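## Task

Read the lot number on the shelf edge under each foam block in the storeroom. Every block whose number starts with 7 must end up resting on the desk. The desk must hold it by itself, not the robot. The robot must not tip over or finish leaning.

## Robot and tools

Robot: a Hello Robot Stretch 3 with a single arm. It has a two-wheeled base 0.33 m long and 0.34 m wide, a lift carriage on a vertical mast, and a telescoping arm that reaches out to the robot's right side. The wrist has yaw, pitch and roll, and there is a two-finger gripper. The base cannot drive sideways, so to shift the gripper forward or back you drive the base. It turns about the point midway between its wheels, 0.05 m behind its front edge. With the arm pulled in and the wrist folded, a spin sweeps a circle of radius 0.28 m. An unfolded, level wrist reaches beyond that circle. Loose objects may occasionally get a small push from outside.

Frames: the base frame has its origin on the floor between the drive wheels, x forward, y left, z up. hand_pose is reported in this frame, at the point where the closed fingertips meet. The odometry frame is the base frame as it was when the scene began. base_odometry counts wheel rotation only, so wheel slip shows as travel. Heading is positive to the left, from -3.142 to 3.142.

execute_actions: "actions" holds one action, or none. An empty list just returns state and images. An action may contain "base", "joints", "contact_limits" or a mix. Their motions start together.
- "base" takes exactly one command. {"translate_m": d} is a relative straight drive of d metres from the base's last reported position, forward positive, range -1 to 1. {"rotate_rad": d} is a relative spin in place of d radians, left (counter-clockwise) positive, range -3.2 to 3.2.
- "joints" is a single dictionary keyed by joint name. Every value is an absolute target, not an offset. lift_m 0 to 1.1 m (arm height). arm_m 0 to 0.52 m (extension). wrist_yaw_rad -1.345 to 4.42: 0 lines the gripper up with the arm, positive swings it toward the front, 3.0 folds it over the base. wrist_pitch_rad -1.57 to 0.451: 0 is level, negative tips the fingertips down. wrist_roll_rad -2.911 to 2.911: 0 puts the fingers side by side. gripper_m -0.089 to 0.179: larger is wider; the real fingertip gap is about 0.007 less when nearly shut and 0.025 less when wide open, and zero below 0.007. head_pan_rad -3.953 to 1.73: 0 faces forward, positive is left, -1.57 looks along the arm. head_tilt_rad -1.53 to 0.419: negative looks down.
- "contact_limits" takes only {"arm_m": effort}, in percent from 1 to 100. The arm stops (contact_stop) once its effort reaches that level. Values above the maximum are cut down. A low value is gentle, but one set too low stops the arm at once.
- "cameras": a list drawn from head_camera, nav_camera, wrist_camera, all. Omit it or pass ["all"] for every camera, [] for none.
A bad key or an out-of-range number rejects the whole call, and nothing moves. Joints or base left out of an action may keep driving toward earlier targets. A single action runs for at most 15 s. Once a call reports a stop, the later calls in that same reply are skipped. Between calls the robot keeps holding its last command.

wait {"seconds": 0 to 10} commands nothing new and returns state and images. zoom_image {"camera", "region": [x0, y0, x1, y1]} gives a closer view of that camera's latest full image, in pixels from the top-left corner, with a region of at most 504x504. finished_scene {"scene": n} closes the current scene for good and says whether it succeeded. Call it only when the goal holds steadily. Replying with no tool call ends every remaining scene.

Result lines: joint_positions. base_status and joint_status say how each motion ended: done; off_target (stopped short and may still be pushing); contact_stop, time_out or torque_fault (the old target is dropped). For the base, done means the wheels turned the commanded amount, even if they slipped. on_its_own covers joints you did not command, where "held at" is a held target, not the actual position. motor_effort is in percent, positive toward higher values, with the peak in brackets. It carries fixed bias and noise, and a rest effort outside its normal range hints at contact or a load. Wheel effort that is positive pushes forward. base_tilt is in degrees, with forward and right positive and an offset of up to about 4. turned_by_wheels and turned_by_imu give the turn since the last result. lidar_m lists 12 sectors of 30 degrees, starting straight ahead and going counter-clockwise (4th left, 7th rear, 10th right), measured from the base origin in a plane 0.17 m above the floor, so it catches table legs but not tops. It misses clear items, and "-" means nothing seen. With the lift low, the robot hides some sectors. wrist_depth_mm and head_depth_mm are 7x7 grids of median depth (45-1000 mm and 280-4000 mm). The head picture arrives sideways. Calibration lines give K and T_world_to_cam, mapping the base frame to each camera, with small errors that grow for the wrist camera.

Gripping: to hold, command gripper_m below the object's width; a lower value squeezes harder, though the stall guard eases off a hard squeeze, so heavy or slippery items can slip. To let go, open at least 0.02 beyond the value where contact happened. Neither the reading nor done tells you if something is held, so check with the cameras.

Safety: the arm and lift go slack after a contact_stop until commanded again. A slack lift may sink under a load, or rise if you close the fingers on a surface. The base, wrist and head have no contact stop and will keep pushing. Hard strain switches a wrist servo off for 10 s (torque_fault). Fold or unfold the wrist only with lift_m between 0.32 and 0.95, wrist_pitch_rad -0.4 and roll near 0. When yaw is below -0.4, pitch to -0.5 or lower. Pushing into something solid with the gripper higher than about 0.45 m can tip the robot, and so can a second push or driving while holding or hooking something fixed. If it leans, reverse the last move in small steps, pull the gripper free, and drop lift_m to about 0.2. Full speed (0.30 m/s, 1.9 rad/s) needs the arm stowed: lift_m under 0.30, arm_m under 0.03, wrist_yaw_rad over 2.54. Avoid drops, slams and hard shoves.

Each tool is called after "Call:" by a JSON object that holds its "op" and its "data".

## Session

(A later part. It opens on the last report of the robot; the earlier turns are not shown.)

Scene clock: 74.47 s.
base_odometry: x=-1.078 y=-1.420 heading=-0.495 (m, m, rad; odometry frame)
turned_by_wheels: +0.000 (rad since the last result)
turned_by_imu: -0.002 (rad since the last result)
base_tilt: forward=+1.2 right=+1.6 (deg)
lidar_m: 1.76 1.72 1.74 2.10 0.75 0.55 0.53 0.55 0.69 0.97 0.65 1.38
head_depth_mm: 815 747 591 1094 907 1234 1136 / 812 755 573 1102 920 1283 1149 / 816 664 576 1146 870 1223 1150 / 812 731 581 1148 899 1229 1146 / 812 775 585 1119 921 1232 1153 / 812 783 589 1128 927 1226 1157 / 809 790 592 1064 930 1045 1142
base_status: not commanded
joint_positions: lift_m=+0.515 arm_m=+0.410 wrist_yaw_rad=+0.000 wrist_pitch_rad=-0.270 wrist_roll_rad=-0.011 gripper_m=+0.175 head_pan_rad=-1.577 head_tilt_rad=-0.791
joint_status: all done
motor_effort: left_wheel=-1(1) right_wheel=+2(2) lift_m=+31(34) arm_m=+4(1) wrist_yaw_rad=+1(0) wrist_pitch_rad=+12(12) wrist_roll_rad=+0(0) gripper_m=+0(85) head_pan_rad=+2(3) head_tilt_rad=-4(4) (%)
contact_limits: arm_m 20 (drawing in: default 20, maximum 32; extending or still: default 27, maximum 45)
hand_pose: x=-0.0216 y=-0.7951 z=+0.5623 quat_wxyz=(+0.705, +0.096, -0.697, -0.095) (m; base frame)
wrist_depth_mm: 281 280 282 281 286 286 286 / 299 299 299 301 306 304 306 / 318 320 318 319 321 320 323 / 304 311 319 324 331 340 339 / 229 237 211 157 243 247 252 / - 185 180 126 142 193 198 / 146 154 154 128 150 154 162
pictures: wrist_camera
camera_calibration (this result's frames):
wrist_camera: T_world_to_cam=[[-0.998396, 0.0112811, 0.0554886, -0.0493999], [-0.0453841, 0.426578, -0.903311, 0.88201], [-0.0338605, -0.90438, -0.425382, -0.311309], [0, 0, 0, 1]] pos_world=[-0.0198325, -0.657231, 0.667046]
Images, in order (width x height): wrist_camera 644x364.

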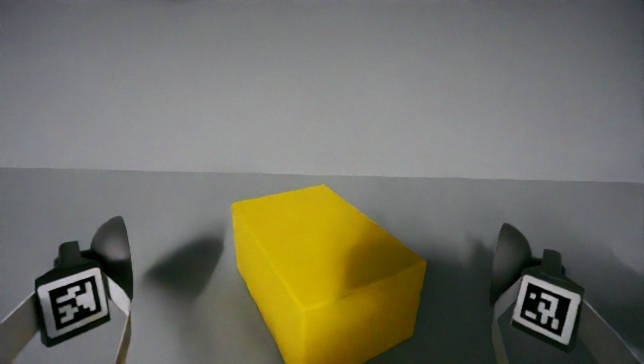

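Call:
{"op": "execute_actions", "data": {"actions": [{"joints":{"gripper_m":0.085,"lift_m":0.51}}], "cameras": ["wrist_camera"]}}

Call:
{"op": "execute_actions", "data": {"actions": [{"joints":{"gripper_m":0.03}}], "cameras": ["wrist_camera"]}}

Scene clock: 79.63 s.
base_odometry: x=-1.078 y=-1.420 heading=-0.495 (m, m, rad; odometry frame)
turned_by_wheels: +0.000 (rad since the last result)
turned_by_imu: -0.001 (rad since the last result)
base_tilt: forward=+1.2 right=+1.6 (deg)
lidar_m: 1.76 1.72 1.74 2.10 0.76 0.55 0.53 0.55 0.70 0.98 0.64 1.38
head_depth_mm: 813 748 590 1096 907 1232 1143 / 812 752 572 1105 922 1264 1149 / 813 666 576 1143 871 1223 1150 / 814 731 581 1145 907 1223 1157 / 813 779 585 1119 922 1235 1154 / 811 782 589 1127 927 1232 1157 / 813 791 593 1063 932 1047 1144
base_status: not commanded
joint_positions: lift_m=+0.510 arm_m=+0.410 wrist_yaw_rad=+0.000 wrist_pitch_rad=-0.270 wrist_roll_rad=-0.011 gripper_m=+0.085 head_pan_rad=-1.577 head_tilt_rad=-0.791
joint_status: all done
motor_effort: left_wheel=-1(1) right_wheel=+2(2) lift_m=+32(32) arm_m=+4(4) wrist_yaw_rad=+1(1) wrist_pitch_rad=+12(12) wrist_roll_rad=+0(0) gripper_m=+0(83) head_pan_rad=+3(2) head_tilt_rad=-3(3) (%)
hand_pose: x=-0.0216 y=-0.7951 z=+0.5573 quat_wxyz=(+0.705, +0.096, -0.697, -0.095) (m; base frame)
wrist_depth_mm: 281 283 283 283 283 282 287 / 298 299 300 303 302 303 307 / 318 316 318 321 324 324 322 / 294 298 305 307 319 326 336 / 220 222 155 148 243 237 242 / 176 179 138 122 132 187 189 / 146 146 144 130 146 154 154
pictures: wrist_camera
camera_calibration (this result's frames):
wrist_camera: T_world_to_cam=[[-0.998396, 0.0112834, 0.0554889, -0.0491211], [-0.0453833, 0.426578, -0.903311, 0.877491], [-0.0338628, -0.90438, -0.425382, -0.313437], [0, 0, 0, 1]] pos_world=[-0.0198327, -0.657231, 0.662043]
Images, in order (width x height): wrist_camera 644x364.

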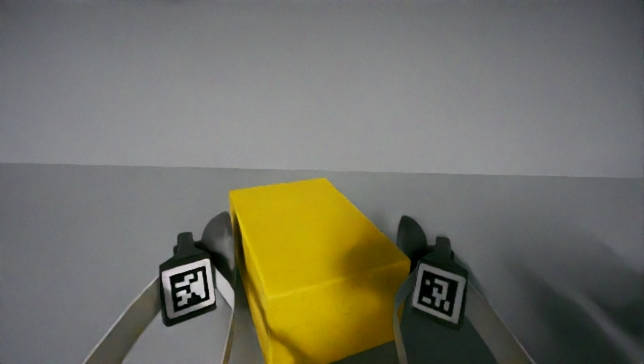

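Scene clock: 80.67 s.
base_odometry: x=-1.078 y=-1.420 heading=-0.495 (m, m, rad; odometry frame)
turned_by_wheels: +0.000 (rad since the last result)
turned_by_imu: +0.000 (rad since the last result)
base_tilt: forward=+1.3 right=+1.6 (deg)
lidar_m: 1.76 1.72 1.74 2.10 0.75 0.55 0.53 0.55 0.69 0.98 0.65 1.37
head_depth_mm: 813 748 592 1097 908 1238 1145 / 812 754 574 1100 922 1267 1147 / 813 664 577 1141 868 1229 1146 / 814 731 581 1116 909 1222 1155 / 815 779 584 1120 922 1232 1159 / 814 783 589 1131 926 1232 1159 / 810 793 594 1067 931 1045 1136
base_status: not commanded
joint_positions: lift_m=+0.510 arm_m=+0.410 wrist_yaw_rad=+0.000 wrist_pitch_rad=-0.270 wrist_roll_rad=-0.011 gripper_m=+0.031 head_pan_rad=-1.577 head_tilt_rad=-0.791
joint_status: all done
motor_effort: left_wheel=-1(1) right_wheel=+2(2) lift_m=+32(32) arm_m=+4(4) wrist_yaw_rad=+0(0) wrist_pitch_rad=+12(12) wrist_roll_rad=+0(0) gripper_m=-14(87) head_pan_rad=+3(3) head_tilt_rad=-4(4) (%)
hand_pose: x=-0.0216 y=-0.7951 z=+0.5573 quat_wxyz=(+0.705, +0.096, -0.697, -0.095) (m; base frame)
wrist_depth_mm: 280 278 279 282 283 286 285 / 296 296 300 303 304 303 306 / 316 320 319 322 326 325 324 / 294 302 304 294 319 328 334 / 218 223 152 147 238 236 243 / 177 178 119 125 131 187 190 / 146 146 140 134 147 154 155
pictures: wrist_camera
camera_calibration (this result's frames):
wrist_camera: T_world_to_cam=[[-0.998395, 0.0112816, 0.0554906, -0.0491232], [-0.0453857, 0.426578, -0.903311, 0.877491], [-0.0338618, -0.90438, -0.425382, -0.313437], [0, 0, 0, 1]] pos_world=[-0.0198325, -0.657231, 0.662043]
Images, in order (width x height): wrist_camera 644x364.

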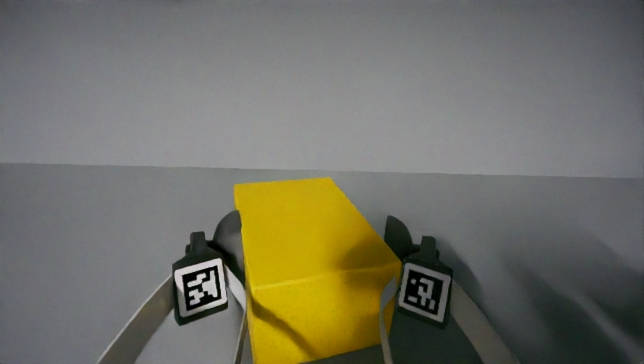

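Call:
{"op": "execute_actions", "data": {"actions": [{"joints":{"lift_m":0.55}}], "cameras": []}}

Call:
{"op": "execute_actions", "data": {"actions": [{"joints":{"arm_m":0.0}}], "cameras": []}}

Call:
{"op": "execute_actions", "data": {"actions": [{"base":{"rotate_rad":1.14},"joints":{"lift_m":0.8}}], "cameras": []}}

Call:
{"op": "execute_actions", "data": {"actions": [{"base":{"translate_m":1.0}}], "cameras": []}}

Call:
{"op": "execute_actions", "data": {"actions": [{"base":{"rotate_rad":0.455}}], "cameras": []}}

Call:
{"op": "execute_actions", "data": {"actions": [{"base":{"translate_m":0.4}}]}}

Scene clock: 87.00 s.
base_odometry: x=-1.078 y=-1.420 heading=-0.495 (m, m, rad; odometry frame)
turned_by_wheels: +0.000 (rad since the last result)
turned_by_imu: -0.001 (rad since the last result)
base_tilt: forward=+1.3 right=+1.7 (deg)
lidar_m: 1.76 1.72 1.74 2.09 0.75 0.55 0.53 0.55 0.70 0.98 0.65 1.38
head_depth_mm: 814 747 592 1101 908 1230 1141 / 811 754 573 1107 918 1242 1144 / 811 665 575 1149 872 1222 1150 / 813 733 581 1128 919 1223 1152 / 813 776 584 1121 922 1227 1159 / 811 785 590 1124 924 1230 1162 / 810 790 593 1068 932 1044 1143
base_status: not commanded
joint_positions: lift_m=+0.550 arm_m=+0.410 wrist_yaw_rad=+0.000 wrist_pitch_rad=-0.270 wrist_roll_rad=-0.011 gripper_m=+0.031 head_pan_rad=-1.577 head_tilt_rad=-0.791
joint_status: all done
motor_effort: left_wheel=-1(1) right_wheel=+2(2) lift_m=+38(39) arm_m=+4(4) wrist_yaw_rad=+1(1) wrist_pitch_rad=+12(12) wrist_roll_rad=+0(0) gripper_m=-14(14) head_pan_rad=+2(3) head_tilt_rad=-3(4) (%)
hand_pose: x=-0.0216 y=-0.7951 z=+0.5970 quat_wxyz=(+0.705, +0.096, -0.697, -0.095) (m; base frame)
wrist_depth_mm: 278 281 283 284 285 285 286 / 296 296 301 303 299 303 307 / 316 317 322 321 321 323 324 / 339 341 338 330 345 348 351 / 288 289 153 147 313 316 318 / 230 232 119 125 131 246 248 / 191 195 184 134 193 203 204
pictures: none
No camera images: the call's "cameras" was empty. Leave "cameras" out to get every camera's image.

Scene clock: 91.20 s.
base_odometry: x=-1.078 y=-1.420 heading=-0.495 (m, m, rad; odometry frame)
turned_by_wheels: +0.000 (rad since the last result)
turned_by_imu: -0.001 (rad since the last result)
base_tilt: forward=+1.3 right=+1.6 (deg)
lidar_m: 1.76 1.72 1.75 2.10 0.75 0.55 0.53 0.55 0.70 0.97 0.65 1.38
head_depth_mm: 812 748 591 1099 906 1237 1144 / 815 755 572 1102 911 1240 1141 / 814 665 576 1110 912 860 1150 / 814 731 581 1113 918 1172 1154 / 815 776 586 1119 925 1233 1154 / 815 785 589 1128 927 1239 1159 / 811 793 594 1068 933 1042 1145
base_status: not commanded
joint_positions: lift_m=+0.550 arm_m=+0.001 wrist_yaw_rad=+0.000 wrist_pitch_rad=-0.270 wrist_roll_rad=-0.011 gripper_m=+0.031 head_pan_rad=-1.577 head_tilt_rad=-0.791
joint_status: all done
joint sent to its limit — the command would take arm_m past its lower limit, so that joint was sent only as far as its limit.
motor_effort: left_wheel=-1(1) right_wheel=+2(2) lift_m=+38(38) arm_m=-4(9) wrist_yaw_rad=+1(0) wrist_pitch_rad=+12(12) wrist_roll_rad=+0(0) gripper_m=-14(14) head_pan_rad=+3(3) head_tilt_rad=-4(4) (%)
hand_pose: x=-0.0215 y=-0.3869 z=+0.5970 quat_wxyz=(+0.705, +0.096, -0.697, -0.095) (m; base frame)
wrist_depth_mm: 492 642 654 648 667 656 509 / 508 682 670 689 703 691 506 / 494 607 622 641 659 654 508 / 385 397 401 412 426 433 444 / 316 317 153 147 327 326 328 / 510 732 118 125 132 738 512 / 520 683 694 134 726 678 501
pictures: none
No camera images: the call's "cameras" was empty. Leave "cameras" out to get every camera's image.

Scene clock: 94.30 s.
base_odometry: x=-1.078 y=-1.420 heading=+0.645 (m, m, rad; odometry frame)
turned_by_wheels: +1.140 (rad since the last result)
turned_by_imu: +1.129 (rad since the last result)
base_tilt: forward=+1.3 right=+1.6 (deg)
lidar_m: 2.68 1.58 0.69 0.54 0.53 0.56 0.72 0.97 0.65 1.43 1.76 1.72
head_depth_mm: 1158 788 1358 1066 946 1066 - / 1209 900 1389 1138 1460 1302 - / 1216 1462 1404 1678 520 - - / 1192 1378 1519 1782 1452 1330 1153 / 1563 1773 2014 1904 1573 1331 1160 / 1523 1691 1918 1900 1580 1338 1158 / 1448 1600 1797 1922 1581 1338 1165
base_status: done
joint_positions: lift_m=+0.800 arm_m=+0.001 wrist_yaw_rad=+0.000 wrist_pitch_rad=-0.270 wrist_roll_rad=-0.011 gripper_m=+0.031 head_pan_rad=-1.577 head_tilt_rad=-0.791
joint_status: all done
motor_effort: left_wheel=-1(7) right_wheel=+2(5) lift_m=+38(40) arm_m=-4(4) wrist_yaw_rad=+0(1) wrist_pitch_rad=+12(12) wrist_roll_rad=+0(0) gripper_m=-15(14) head_pan_rad=+3(3) head_tilt_rad=-4(3) (%)
hand_pose: x=-0.0215 y=-0.3869 z=+0.8470 quat_wxyz=(+0.705, +0.096, -0.697, -0.095) (m; base frame)
wrist_depth_mm: - - - - 702 424 330 / - - - - - 862 323 / - - - - - 902 344 / - - - - - 431 364 / - - 152 146 796 463 417 / - - 119 124 131 478 489 / - - - 133 995 471 503
pictures: none
No camera images: the call's "cameras" was empty. Leave "cameras" out to get every camera's image.

Scene clock: 105.67 s.
base_odometry: x=-0.278 y=-0.819 heading=+0.645 (m, m, rad; odometry frame)
turned_by_wheels: +0.000 (rad since the last result)
turned_by_imu: -0.005 (rad since the last result)
base_tilt: forward=+1.3 right=+1.7 (deg)
lidar_m: 1.68 2.89 1.26 0.97 0.96 1.02 1.49 1.42 1.68 1.35 0.93 0.85
head_depth_mm: 1420 1645 1952 1863 1545 1360 - / 1344 1546 1799 1870 1545 1346 - / 1294 1467 1683 1835 519 - - / 1238 1387 1592 1786 1457 1331 1150 / 1182 1327 1498 1730 1564 1332 1160 / 1129 1266 1430 1646 1575 1328 1167 / 1101 1229 1377 1562 1587 1324 1158
base_status: done
joint_positions: lift_m=+0.800 arm_m=+0.001 wrist_yaw_rad=+0.000 wrist_pitch_rad=-0.270 wrist_roll_rad=-0.011 gripper_m=+0.031 head_pan_rad=-1.577 head_tilt_rad=-0.791
joint_status: not commanded
motor_effort: left_wheel=-1(3) right_wheel=+2(5) lift_m=+38(38) arm_m=-4(4) wrist_yaw_rad=+0(0) wrist_pitch_rad=+12(12) wrist_roll_rad=+0(0) gripper_m=-14(14) head_pan_rad=+3(3) head_tilt_rad=-4(4) (%)
hand_pose: x=-0.0215 y=-0.3869 z=+0.8470 quat_wxyz=(+0.705, +0.096, -0.697, -0.095) (m; base frame)
wrist_depth_mm: 844 932 - - - - - / 910 962 - - - - - / 834 - - - - - - / 627 - - - - - - / - - 153 147 - - - / - - 118 124 131 - - / 792 - - 133 - - -
pictures: none
No camera images: the call's "cameras" was empty. Leave "cameras" out to get every camera's image.

Scene clock: 107.33 s.
base_odometry: x=-0.278 y=-0.819 heading=+1.100 (m, m, rad; odometry frame)
turned_by_wheels: +0.455 (rad since the last result)
turned_by_imu: +0.451 (rad since the last result)
base_tilt: forward=+1.2 right=+1.6 (deg)
lidar_m: 2.89 1.35 0.99 0.96 1.00 1.37 1.43 1.68 1.38 0.93 0.85 1.68
head_depth_mm: 1116 1254 1440 1684 1534 1359 - / 1136 1263 1443 1695 1546 1349 - / 1132 1289 1465 1733 520 - - / 1143 1285 1406 1677 1453 1328 1155 / 1135 1276 1075 845 1462 1306 1159 / 1141 1284 1083 848 1500 1342 1160 / 1139 1287 1088 854 1508 1344 1164
base_status: done
joint_positions: lift_m=+0.800 arm_m=+0.001 wrist_yaw_rad=+0.000 wrist_pitch_rad=-0.270 wrist_roll_rad=-0.011 gripper_m=+0.031 head_pan_rad=-1.577 head_tilt_rad=-0.791
joint_status: not commanded
motor_effort: left_wheel=-1(6) right_wheel=+2(5) lift_m=+38(38) arm_m=-4(4) wrist_yaw_rad=+0(1) wrist_pitch_rad=+12(12) wrist_roll_rad=+0(0) gripper_m=-14(14) head_pan_rad=+2(3) head_tilt_rad=-3(4) (%)
hand_pose: x=-0.0215 y=-0.3869 z=+0.8470 quat_wxyz=(+0.705, +0.096, -0.697, -0.095) (m; base frame)
wrist_depth_mm: 995 - 980 974 - 972 973 / - - - - - - - / 802 830 875 - - - - / 541 543 565 - - - - / 400 409 152 147 - - - / 932 - 119 125 131 - - / - - 936 134 - - -
pictures: none
No camera images: the call's "cameras" was empty. Leave "cameras" out to get every camera's image.

Scene clock: 112.70 s.
base_odometry: x=-0.097 y=-0.462 heading=+1.100 (m, m, rad; odometry frame)
turned_by_wheels: +0.000 (rad since the last result)
turned_by_imu: -0.002 (rad since the last result)
base_tilt: forward=+1.2 right=+1.6 (deg)
lidar_m: 2.49 1.34 0.99 0.95 0.99 1.37 1.83 1.88 1.40 0.77 0.73 1.36
head_depth_mm: 1140 1283 1051 828 1551 1353 - / 1139 1267 1054 831 1479 1339 - / 1139 1264 1060 834 521 - - / 1142 1263 1070 838 774 1331 1151 / 1140 1280 1073 844 1535 1332 1164 / 1144 1287 1082 847 1462 1336 1160 / 1148 1287 1088 852 1541 1340 1166
base_status: done
joint_positions: lift_m=+0.800 arm_m=+0.001 wrist_yaw_rad=+0.000 wrist_pitch_rad=-0.270 wrist_roll_rad=-0.011 gripper_m=+0.031 head_pan_rad=-1.577 head_tilt_rad=-0.791
joint_status: not commanded
motor_effort: left_wheel=-1(2) right_wheel=+2(5) lift_m=+37(38) arm_m=-4(4) wrist_yaw_rad=+0(0) wrist_pitch_rad=+12(12) wrist_roll_rad=+0(0) gripper_m=-14(14) head_pan_rad=+2(2) head_tilt_rad=-4(4) (%)
hand_pose: x=-0.0215 y=-0.3869 z=+0.8470 quat_wxyz=(+0.705, +0.096, -0.697, -0.095) (m; base frame)
wrist_depth_mm: - 991 - 999 - - 984 / - - - - - - - / 809 854 853 898 941 - - / 533 549 567 574 587 - - / 403 406 153 147 443 438 - / - - 119 125 131 - - / - - - 134 - - -
pictures: head_camera (sideways: a quarter turn clockwise sets it upright), nav_camera (sideways: a quarter turn counterclockwise sets it upright), wrist_camera
camera_calibration (this result's frames):
head_camera: T_world_to_cam=[[0.0190582, 0.689358, -0.72417, 0.961541], [0.999416, 0.00741622, 0.0333617, -0.04589], [0.0283688, -0.724382, -0.688814, 0.857926], [0, 0, 0, 1]] pos_world=[0.00319956, -0.0410396, 1.2888]
nav_camera: T_world_to_cam=[[0.050376, -0.677091, 0.734173, -0.916844], [-0.99782, -0.00273667, 0.0659425, -0.0217388], [-0.0426399, -0.735894, -0.675753, 0.844307], [0, 0, 0, 1]] pos_world=[0.0604966, 0.00047449, 1.2451]
wrist_camera: T_world_to_cam=[[-0.998396, 0.0112689, 0.05549, -0.0698084], [-0.0453905, 0.426578, -0.903311, 0.9651], [-0.0338501, -0.904381, -0.425382, 0.17899], [0, 0, 0, 1]] pos_world=[-0.0198312, -0.249028, 0.951798]
Images, in order (width x height): head_camera 896x504, nav_camera 672x504, wrist_camera 644x364.

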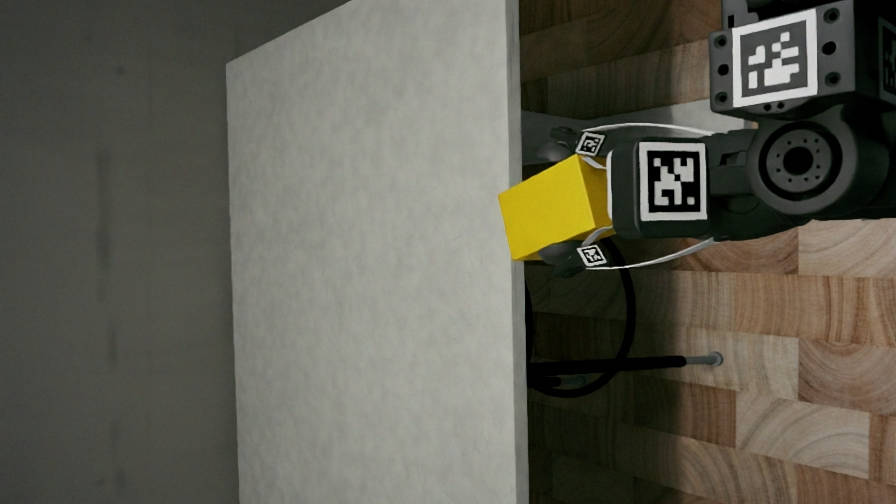

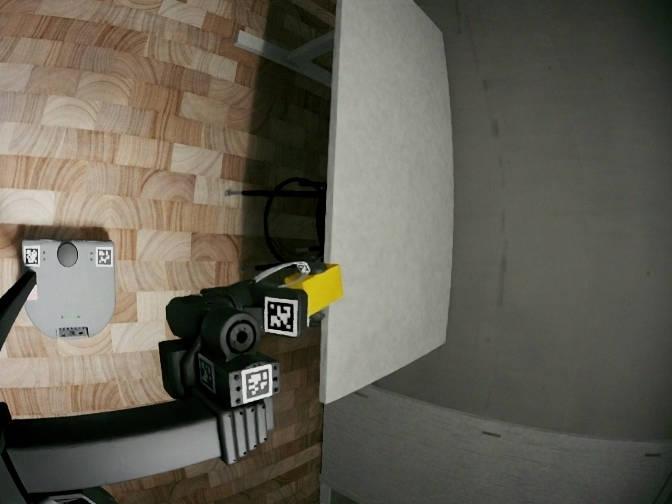

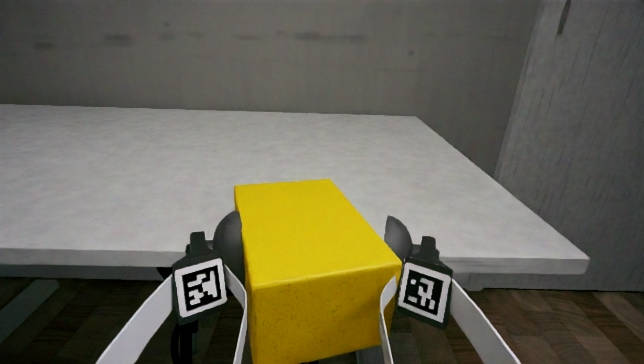

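Call:
{"op": "execute_actions", "data": {"actions": [{"joints":{"arm_m":0.3,"lift_m":0.73}}], "cameras": []}}

Call:
{"op": "execute_actions", "data": {"actions": [{"joints":{"lift_m":0.70}}], "cameras": []}}

Call:
{"op": "execute_actions", "data": {"actions": [{"joints":{"gripper_m":0.15}}], "cameras": []}}

Call:
{"op": "execute_actions", "data": {"actions": [{"joints":{"arm_m":0,"lift_m":0.72}}], "cameras": ["wrist_camera"]}}

Call:
{"op": "execute_actions", "data": {"actions": [{"joints":{"wrist_pitch_rad":-0.4,"wrist_yaw_rad":3.0,"gripper_m":0.05}}], "cameras": []}}

Call:
{"op": "execute_actions", "data": {"actions": [{"joints":{"lift_m":0.27,"head_pan_rad":0.6,"head_tilt_rad":-0.5},"base":{"rotate_rad":0.3}}], "cameras": []}}

Call:
{"op": "execute_actions", "data": {"actions": [{"base":{"translate_m":1.0}}], "cameras": []}}

Call:
{"op": "execute_actions", "data": {"actions": [{"base":{"translate_m":1.0}}], "cameras": ["nav_camera"]}}

Scene clock: 124.43 s.
base_odometry: x=-0.097 y=-0.462 heading=+1.100 (m, m, rad; odometry frame)
turned_by_wheels: +0.000 (rad since the last result)
turned_by_imu: -0.002 (rad since the last result)
base_tilt: forward=+1.2 right=+1.7 (deg)
lidar_m: 2.49 1.34 0.99 0.95 0.99 1.37 1.82 1.88 1.40 0.77 0.73 1.36
head_depth_mm: 1135 1276 1047 827 1626 - - / 1140 1263 1053 - 1437 1283 1142 / 1139 1266 1057 - 1512 1327 1151 / 1143 1265 1068 829 1525 1328 1155 / 1143 1277 1077 843 1530 1335 1166 / 1141 1288 1083 847 1465 1333 1162 / 1147 1295 1088 852 1540 1338 1166
base_status: not commanded
joint_positions: lift_m=+0.730 arm_m=+0.300 wrist_yaw_rad=+0.000 wrist_pitch_rad=-0.270 wrist_roll_rad=-0.011 gripper_m=+0.031 head_pan_rad=-1.577 head_tilt_rad=-0.791
joint_status: all done
motor_effort: left_wheel=-2(2) right_wheel=+2(2) lift_m=+32(36) arm_m=+4(5) wrist_yaw_rad=+1(1) wrist_pitch_rad=+12(12) wrist_roll_rad=+0(0) gripper_m=-14(14) head_pan_rad=+2(3) head_tilt_rad=-4(4) (%)
hand_pose: x=-0.0215 y=-0.6851 z=+0.7772 quat_wxyz=(+0.705, +0.096, -0.697, -0.095) (m; base frame)
wrist_depth_mm: 714 715 717 726 734 719 720 / 774 776 784 780 784 770 769 / 559 562 581 619 619 821 808 / 372 376 388 391 402 412 849 / 279 281 153 148 306 300 307 / 220 224 119 125 131 237 241 / 184 186 176 133 186 196 197
pictures: none
No camera images: the call's "cameras" was empty. Leave "cameras" out to get every camera's image.

Scene clock: 125.50 s.
base_odometry: x=-0.097 y=-0.462 heading=+1.100 (m, m, rad; odometry frame)
turned_by_wheels: +0.000 (rad since the last result)
turned_by_imu: +0.000 (rad since the last result)
base_tilt: forward=+1.3 right=+1.7 (deg)
lidar_m: 2.49 1.34 0.98 0.95 0.99 1.37 1.82 1.88 1.40 0.77 0.73 1.36
head_depth_mm: 1140 1275 1050 827 1581 - - / 1137 1260 1055 879 1432 1277 1145 / 1137 1264 1061 889 1479 1320 1149 / 1138 1264 1071 839 1514 1323 1151 / 1146 1273 1075 843 1528 1330 1157 / 1142 1287 1081 848 1462 1339 1161 / 1143 1290 1093 853 1545 1337 1165
base_status: not commanded
joint_positions: lift_m=+0.700 arm_m=+0.300 wrist_yaw_rad=+0.000 wrist_pitch_rad=-0.270 wrist_roll_rad=-0.011 gripper_m=+0.031 head_pan_rad=-1.577 head_tilt_rad=-0.791
joint_status: all done
motor_effort: left_wheel=-1(1) right_wheel=+2(2) lift_m=+32(32) arm_m=+4(4) wrist_yaw_rad=+1(0) wrist_pitch_rad=+12(12) wrist_roll_rad=+0(0) gripper_m=-14(14) head_pan_rad=+2(3) head_tilt_rad=-4(4) (%)
hand_pose: x=-0.0215 y=-0.6851 z=+0.7473 quat_wxyz=(+0.705, +0.096, -0.697, -0.095) (m; base frame)
wrist_depth_mm: 712 737 718 715 722 732 726 / 755 759 773 762 775 784 758 / 456 463 476 493 515 604 810 / 302 308 314 316 325 334 342 / 226 229 152 147 248 246 251 / 181 182 118 124 131 193 195 / 150 151 143 133 151 159 160
pictures: none
No camera images: the call's "cameras" was empty. Leave "cameras" out to get every camera's image.

Scene clock: 127.20 s.
base_odometry: x=-0.097 y=-0.462 heading=+1.100 (m, m, rad; odometry frame)
turned_by_wheels: +0.000 (rad since the last result)
turned_by_imu: +0.000 (rad since the last result)
base_tilt: forward=+1.3 right=+1.7 (deg)
lidar_m: 2.49 1.34 0.99 0.95 0.99 1.36 1.83 1.88 1.40 0.77 0.73 1.36
head_depth_mm: 1134 1279 1051 827 1578 - - / 1141 1268 1056 881 1428 1282 1153 / 1140 1262 1062 890 1476 1326 1156 / 1138 1266 1067 831 1521 1326 1155 / 1138 1275 1072 843 1524 1332 1160 / 1145 1287 1076 848 1467 1340 1162 / 1140 1292 1089 854 1545 1347 1166
base_status: not commanded
joint_positions: lift_m=+0.700 arm_m=+0.300 wrist_yaw_rad=+0.000 wrist_pitch_rad=-0.270 wrist_roll_rad=-0.011 gripper_m=+0.150 head_pan_rad=-1.577 head_tilt_rad=-0.791
joint_status: all done
motor_effort: left_wheel=-2(1) right_wheel=+2(2) lift_m=+31(31) arm_m=+4(4) wrist_yaw_rad=+1(1) wrist_pitch_rad=+12(12) wrist_roll_rad=+0(0) gripper_m=+0(82) head_pan_rad=+3(1) head_tilt_rad=-3(4) (%)
hand_pose: x=-0.0215 y=-0.6851 z=+0.7473 quat_wxyz=(+0.705, +0.096, -0.697, -0.095) (m; base frame)
wrist_depth_mm: 717 721 735 730 730 715 704 / 749 781 737 743 751 784 775 / 454 471 477 498 512 602 798 / 301 306 316 320 327 338 350 / 225 239 210 154 240 258 249 / 187 177 172 127 182 - 195 / - 151 148 132 152 153 163
pictures: none
No camera images: the call's "cameras" was empty. Leave "cameras" out to get every camera's image.

Scene clock: 130.63 s.
base_odometry: x=-0.097 y=-0.462 heading=+1.100 (m, m, rad; odometry frame)
turned_by_wheels: +0.000 (rad since the last result)
turned_by_imu: -0.001 (rad since the last result)
base_tilt: forward=+1.2 right=+1.6 (deg)
lidar_m: 2.49 1.34 0.99 0.95 0.99 1.36 1.83 1.88 1.40 0.77 0.74 1.36
head_depth_mm: 1131 1278 1046 826 1542 1311 1209 / 1136 1262 1054 830 1497 1289 - / 1133 1259 1057 813 1520 1389 - / 1138 1269 1069 818 1500 1358 1143 / 1140 1276 1075 844 1531 1335 1156 / 1143 1284 1085 850 1458 1335 1164 / 1141 1295 1091 853 1543 1350 1164
base_status: not commanded
joint_positions: lift_m=+0.720 arm_m=+0.001 wrist_yaw_rad=+0.000 wrist_pitch_rad=-0.270 wrist_roll_rad=-0.011 gripper_m=+0.150 head_pan_rad=-1.577 head_tilt_rad=-0.791
joint_status: all done
joint sent to its limit — the command would take arm_m past its lower limit, so that joint was sent only as far as its limit.
motor_effort: left_wheel=-1(1) right_wheel=+2(2) lift_m=+37(40) arm_m=-4(7) wrist_yaw_rad=+0(1) wrist_pitch_rad=+12(12) wrist_roll_rad=+0(0) gripper_m=+0(0) head_pan_rad=+3(2) head_tilt_rad=-3(3) (%)
hand_pose: x=-0.0215 y=-0.3869 z=+0.7670 quat_wxyz=(+0.705, +0.096, -0.697, -0.095) (m; base frame)
wrist_depth_mm: - - - - 995 998 - / - - - - - - - / 530 543 562 476 598 - - / 352 359 371 374 386 394 - / - - 576 - - - - / - 616 - - - - - / - - - - - - -
pictures: wrist_camera
camera_calibration (this result's frames):
wrist_camera: T_world_to_cam=[[-0.998397, 0.0111642, 0.0554898, -0.0653854], [-0.045435, 0.426573, -0.903311, 0.892854], [-0.0337552, -0.904384, -0.425382, 0.144964], [0, 0, 0, 1]] pos_world=[-0.0198204, -0.249034, 0.871818]
Images, in order (width x height): wrist_camera 644x364.

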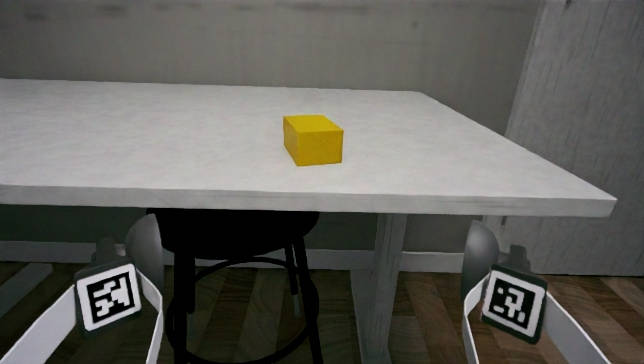

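Scene clock: 133.13 s.
base_odometry: x=-0.097 y=-0.462 heading=+1.100 (m, m, rad; odometry frame)
turned_by_wheels: +0.000 (rad since the last result)
turned_by_imu: -0.001 (rad since the last result)
base_tilt: forward=+1.3 right=+1.6 (deg)
lidar_m: 2.49 1.34 0.99 0.95 0.99 1.36 1.82 1.88 1.40 0.77 0.73 1.36
head_depth_mm: 1132 1280 1050 826 1537 1318 1209 / 1140 1260 1057 831 1472 1290 - / 1140 1263 1060 812 1513 1330 1199 / 1140 1261 1071 816 1486 1329 - / 1134 1275 1079 844 1529 1337 1159 / 1145 1280 1082 848 1463 1334 1159 / 1143 1288 1095 855 1545 1345 1166
base_status: not commanded
joint_positions: lift_m=+0.720 arm_m=+0.001 wrist_yaw_rad=+2.998 wrist_pitch_rad=-0.411 wrist_roll_rad=-0.011 gripper_m=+0.050 head_pan_rad=-1.577 head_tilt_rad=-0.791
joint_status: all done
motor_effort: left_wheel=-1(1) right_wheel=+2(2) lift_m=+37(37) arm_m=-3(3) wrist_yaw_rad=+2(0) wrist_pitch_rad=+7(11) wrist_roll_rad=+0(0) gripper_m=-1(82) head_pan_rad=+2(3) head_tilt_rad=-4(4) (%)
hand_pose: x=+0.0109 y=+0.0767 z=+0.7342 quat_wxyz=(+0.193, +0.697, +0.095, +0.684) (m; base frame)
wrist_depth_mm: 827 - 886 916 983 984 - / 902 - 944 - - - - / 936 - - - - - - / - - - - - - - / - - - - - - - / - - - - - - - / 922 881 925 906 941 972 920
pictures: none
No camera images: the call's "cameras" was empty. Leave "cameras" out to get every camera's image.

Scene clock: 138.07 s.
base_odometry: x=-0.097 y=-0.462 heading=+1.400 (m, m, rad; odometry frame)
turned_by_wheels: +0.300 (rad since the last result)
turned_by_imu: +0.296 (rad since the last result)
base_tilt: forward=+1.3 right=+1.6 (deg)
lidar_m: 2.49 1.07 0.95 0.95 1.13 1.82 2.04 1.50 0.77 0.73 1.36 2.48
head_depth_mm: 1256 1375 1528 1709 1902 1611 1330 / 1154 1252 1367 1518 1690 1617 1335 / 1061 1146 1249 1359 1509 1571 1330 / 987 1061 1141 1244 1363 1492 1333 / 920 985 1063 1147 1241 1353 1345 / 868 918 979 1052 1135 1235 1307 / 811 861 914 977 1048 1133 1230
base_status: done
joint_positions: lift_m=+0.270 arm_m=+0.001 wrist_yaw_rad=+2.999 wrist_pitch_rad=-0.412 wrist_roll_rad=-0.011 gripper_m=+0.050 head_pan_rad=+0.593 head_tilt_rad=-0.507
joint_status: all done
motor_effort: left_wheel=-2(6) right_wheel=+2(4) lift_m=+31(35) arm_m=-3(3) wrist_yaw_rad=+2(2) wrist_pitch_rad=+7(7) wrist_roll_rad=+0(0) gripper_m=+0(0) head_pan_rad=+3(41) head_tilt_rad=+3(17) (%)
hand_pose: x=+0.0109 y=+0.0765 z=+0.2841 quat_wxyz=(+0.194, +0.697, +0.096, +0.684) (m; base frame)
wrist_depth_mm: - - 965 902 882 845 813 / - - - 987 983 923 860 / 979 - - - - 936 960 / 745 745 764 759 798 781 818 / 591 600 - 621 651 628 644 / 491 503 - 524 521 520 524 / 442 - - - 441 447 450
pictures: none
No camera images: the call's "cameras" was empty. Leave "cameras" out to get every camera's image.

Scene clock: 143.17 s.
base_odometry: x=+0.074 y=+0.523 heading=+1.400 (m, m, rad; odometry frame)
turned_by_wheels: +0.000 (rad since the last result)
turned_by_imu: -0.003 (rad since the last result)
base_tilt: forward=+1.3 right=+1.7 (deg)
lidar_m: 1.53 0.73 0.65 0.65 0.79 1.42 2.80 1.21 1.42 1.20 1.73 1.54
head_depth_mm: 1525 1616 1737 1839 1916 1613 1320 / 1681 1799 1918 2063 2060 1633 1331 / 1858 2006 2154 2360 2093 1630 1331 / 1942 720 777 845 924 1009 1131 / 617 659 711 766 831 909 1005 / 578 617 659 708 763 829 906 / 544 576 615 657 704 758 826
base_status: done
joint_positions: lift_m=+0.270 arm_m=+0.001 wrist_yaw_rad=+2.999 wrist_pitch_rad=-0.412 wrist_roll_rad=-0.011 gripper_m=+0.050 head_pan_rad=+0.593 head_tilt_rad=-0.507
joint_status: not commanded
motor_effort: left_wheel=-1(6) right_wheel=+2(7) lift_m=+32(31) arm_m=-3(3) wrist_yaw_rad=+1(2) wrist_pitch_rad=+7(8) wrist_roll_rad=+0(0) gripper_m=-1(0) head_pan_rad=+3(2) head_tilt_rad=+2(3) (%)
hand_pose: x=+0.0107 y=+0.0765 z=+0.2841 quat_wxyz=(+0.193, +0.697, +0.096, +0.684) (m; base frame)
wrist_depth_mm: 738 - 670 631 615 587 568 / 788 - 716 678 672 622 611 / 849 - 785 746 724 689 647 / 741 726 770 759 741 737 723 / 596 595 - 613 653 629 651 / 498 504 - 520 529 523 523 / 440 - - - 440 446 459
pictures: none
No camera images: the call's "cameras" was empty. Leave "cameras" out to get every camera's image.

Scene clock: 148.27 s.
base_odometry: x=+0.244 y=+1.508 heading=+1.399 (m, m, rad; odometry frame)
turned_by_wheels: +0.000 (rad since the last result)
turned_by_imu: -0.003 (rad since the last result)
base_tilt: forward=+1.3 right=+1.6 (deg)
lidar_m: 0.58 0.69 1.27 0.84 0.60 0.76 3.67 1.72 1.96 1.08 0.65 0.58
head_depth_mm: 557 594 633 676 724 783 855 / 613 655 705 758 820 896 988 / 680 731 793 862 943 1045 1169 / 764 827 906 997 1111 1253 1306 / 870 955 1055 1186 1361 1506 1347 / 1010 1125 1271 1462 1712 1642 1349 / 1205 1375 1611 1840 1968 1665 1349
base_status: done
joint_positions: lift_m=+0.270 arm_m=+0.001 wrist_yaw_rad=+2.999 wrist_pitch_rad=-0.412 wrist_roll_rad=-0.011 gripper_m=+0.050 head_pan_rad=+0.593 head_tilt_rad=-0.507
joint_status: not commanded
motor_effort: left_wheel=-1(7) right_wheel=+2(6) lift_m=+32(32) arm_m=-3(3) wrist_yaw_rad=+1(1) wrist_pitch_rad=+7(7) wrist_roll_rad=+0(0) gripper_m=+0(0) head_pan_rad=+3(2) head_tilt_rad=+2(2) (%)
hand_pose: x=+0.0107 y=+0.0765 z=+0.2841 quat_wxyz=(+0.193, +0.697, +0.096, +0.684) (m; base frame)
wrist_depth_mm: 451 - - - - - 867 / 475 - - - - - 854 / 505 - - - - - 808 / 549 613 746 780 786 796 743 / 590 587 - 606 659 632 641 / 497 498 - 520 526 525 525 / 438 - - - 433 442 444
pictures: nav_camera (sideways: a quarter turn counterclockwise sets it upright)
camera_calibration (this result's frames):
nav_camera: T_world_to_cam=[[0.337745, 0.293165, 0.894417, -1.12752], [0.549151, -0.833136, 0.0657112, -0.0308987], [0.764435, 0.468976, -0.44238, 0.535766], [0, 0, 0, 1]] pos_world=[-0.0117758, 0.0535451, 1.24752]
Images, in order (width x height): nav_camera 672x504.

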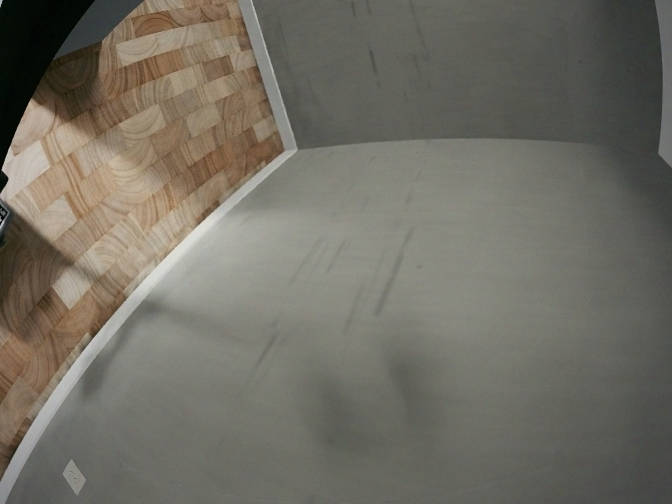

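Call:
{"op": "execute_actions", "data": {"actions": [{"base":{"rotate_rad":1.285}}], "cameras": []}}

Call:
{"op": "execute_actions", "data": {"actions": [{"base":{"translate_m":1.0},"joints":{"head_pan_rad":1.7,"head_tilt_rad":-0.4}}], "cameras": []}}

Call:
{"op": "execute_actions", "data": {"actions": [{"base":{"translate_m":0.3}}], "cameras": ["nav_camera","head_camera"]}}

Scene clock: 153.90 s.
base_odometry: x=+0.244 y=+1.508 heading=+2.684 (m, m, rad; odometry frame)
turned_by_wheels: +1.285 (rad since the last result)
turned_by_imu: +1.267 (rad since the last result)
base_tilt: forward=+1.2 right=+1.6 (deg)
lidar_m: 1.82 0.63 0.57 1.40 2.22 1.73 1.96 0.81 0.60 0.58 0.61 0.83
head_depth_mm: 1544 1651 1757 1903 1987 1620 1323 / 1631 1760 1900 2052 2084 1626 1334 / 724 784 853 936 1035 1167 1266 / 628 673 721 778 847 929 1033 / 552 589 628 672 723 778 849 / 495 524 555 588 627 690 784 / 448 474 509 560 644 763 936
base_status: done
joint_positions: lift_m=+0.270 arm_m=+0.001 wrist_yaw_rad=+2.999 wrist_pitch_rad=-0.412 wrist_roll_rad=-0.011 gripper_m=+0.050 head_pan_rad=+0.593 head_tilt_rad=-0.507
joint_status: not commanded
motor_effort: left_wheel=-2(10) right_wheel=+2(7) lift_m=+32(32) arm_m=-4(4) wrist_yaw_rad=+1(1) wrist_pitch_rad=+7(7) wrist_roll_rad=+0(0) gripper_m=+0(0) head_pan_rad=+4(2) head_tilt_rad=+3(3) (%)
hand_pose: x=+0.0107 y=+0.0765 z=+0.2841 quat_wxyz=(+0.193, +0.697, +0.096, +0.684) (m; base frame)
wrist_depth_mm: - - - - 809 505 506 / - - - - 876 545 547 / 965 - - - 840 598 609 / 735 732 762 741 747 644 675 / 589 601 - 608 658 647 651 / 497 492 - 525 530 518 529 / 446 - - - 444 443 450
pictures: none
No camera images: the call's "cameras" was empty. Leave "cameras" out to get every camera's image.

Scene clock: 159.00 s.
base_odometry: x=-0.653 y=+1.950 heading=+2.684 (m, m, rad; odometry frame)
turned_by_wheels: +0.000 (rad since the last result)
turned_by_imu: -0.003 (rad since the last result)
base_tilt: forward=+1.2 right=+1.6 (deg)
lidar_m: 0.82 0.86 1.18 1.34 0.55 0.63 2.25 0.83 0.61 0.59 0.61 0.84
head_depth_mm: 3446 3609 3811 3617 2402 1785 1427 / 3485 3688 - 3606 2403 1793 1429 / 3459 3633 3816 3244 2409 1801 1434 / 1171 1218 1296 1392 1455 1564 1402 / 1104 1193 1289 984 1397 1083 890 / 603 1224 1302 923 600 1016 623 / 415 422 445 - - - -
base_status: done
joint_positions: lift_m=+0.270 arm_m=+0.001 wrist_yaw_rad=+2.999 wrist_pitch_rad=-0.412 wrist_roll_rad=-0.011 gripper_m=+0.050 head_pan_rad=+1.693 head_tilt_rad=-0.409
joint_status: all done
motor_effort: left_wheel=-1(6) right_wheel=+2(6) lift_m=+32(32) arm_m=-3(3) wrist_yaw_rad=+2(1) wrist_pitch_rad=+7(7) wrist_roll_rad=+0(0) gripper_m=+0(0) head_pan_rad=+3(40) head_tilt_rad=+3(12) (%)
hand_pose: x=+0.0107 y=+0.0765 z=+0.2840 quat_wxyz=(+0.193, +0.697, +0.096, +0.684) (m; base frame)
wrist_depth_mm: 400 - - - - - 848 / 429 - - - - - 820 / 464 - - - - - 851 / 503 521 761 759 764 803 775 / 548 557 - 616 655 621 637 / 489 499 - 512 521 523 519 / 440 - - - 442 445 446
pictures: none
No camera images: the call's "cameras" was empty. Leave "cameras" out to get every camera's image.

Scene clock: 161.73 s.
base_odometry: x=-0.922 y=+2.082 heading=+2.684 (m, m, rad; odometry frame)
turned_by_wheels: +0.000 (rad since the last result)
turned_by_imu: -0.001 (rad since the last result)
base_tilt: forward=+1.3 right=+1.5 (deg)
lidar_m: 0.52 0.54 0.75 2.09 1.34 0.66 2.26 0.83 0.61 0.59 0.61 0.54
head_depth_mm: 3157 3088 3021 2948 2327 1789 1433 / 3445 3666 - 3632 2405 1799 1441 / 3492 3732 - 3675 2417 1817 1440 / 3505 3617 3160 3255 2447 1819 1453 / 1967 2083 2181 2317 2314 1767 1452 / 1936 1304 1331 1414 1486 1605 1463 / 1154 1231 1312 - - - -
base_status: done
joint_positions: lift_m=+0.270 arm_m=+0.001 wrist_yaw_rad=+2.999 wrist_pitch_rad=-0.412 wrist_roll_rad=-0.011 gripper_m=+0.050 head_pan_rad=+1.693 head_tilt_rad=-0.409
joint_status: not commanded
motor_effort: left_wheel=-1(7) right_wheel=+2(7) lift_m=+32(32) arm_m=-3(4) wrist_yaw_rad=+1(1) wrist_pitch_rad=+8(7) wrist_roll_rad=+0(0) gripper_m=+0(0) head_pan_rad=+3(3) head_tilt_rad=+3(4) (%)
hand_pose: x=+0.0107 y=+0.0765 z=+0.2840 quat_wxyz=(+0.193, +0.697, +0.096, +0.684) (m; base frame)
wrist_depth_mm: - - - - - 732 540 / - - - - - 758 543 / 809 - - - - 760 530 / 684 751 757 754 782 713 547 / 589 611 - 615 626 632 532 / 501 507 - 531 512 517 508 / 443 - - - 438 449 444
pictures: head_camera (sideways: a quarter turn clockwise sets it upright), nav_camera (sideways: a quarter turn counterclockwise sets it upright)
camera_calibration (this result's frames):
head_camera: T_world_to_cam=[[0.0301779, -0.369097, -0.928901, 1.22843], [-0.988897, -0.146307, 0.0260077, -0.024202], [-0.145504, 0.917803, -0.369415, 0.443429], [0, 0, 0, 1]] pos_world=[0.00351601, 0.0428873, 1.30552]
nav_camera: T_world_to_cam=[[-0.0971356, 0.345275, 0.933461, -1.17581], [0.992377, 0.105075, 0.0644004, -0.0319042], [-0.0758478, 0.932601, -0.352849, 0.424383], [0, 0, 0, 1]] pos_world=[-0.0503639, 0.0135508, 1.24937]
Images, in order (width x height): head_camera 896x504, nav_camera 672x504.

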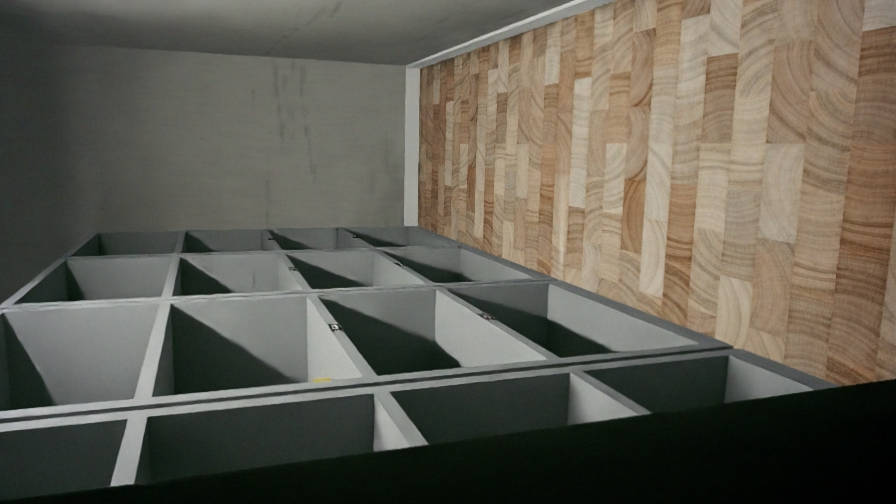

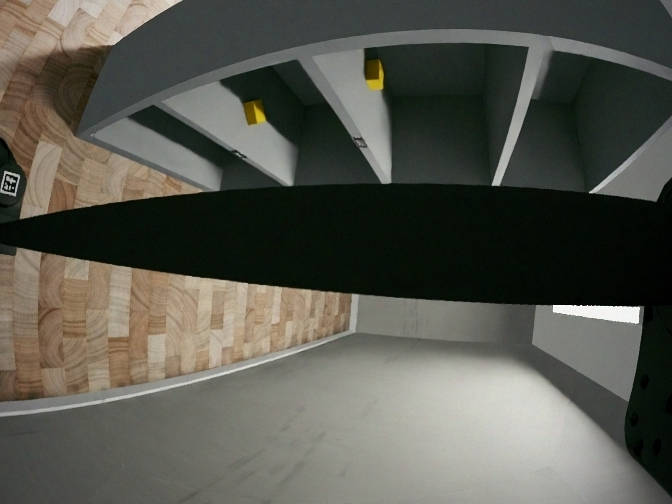

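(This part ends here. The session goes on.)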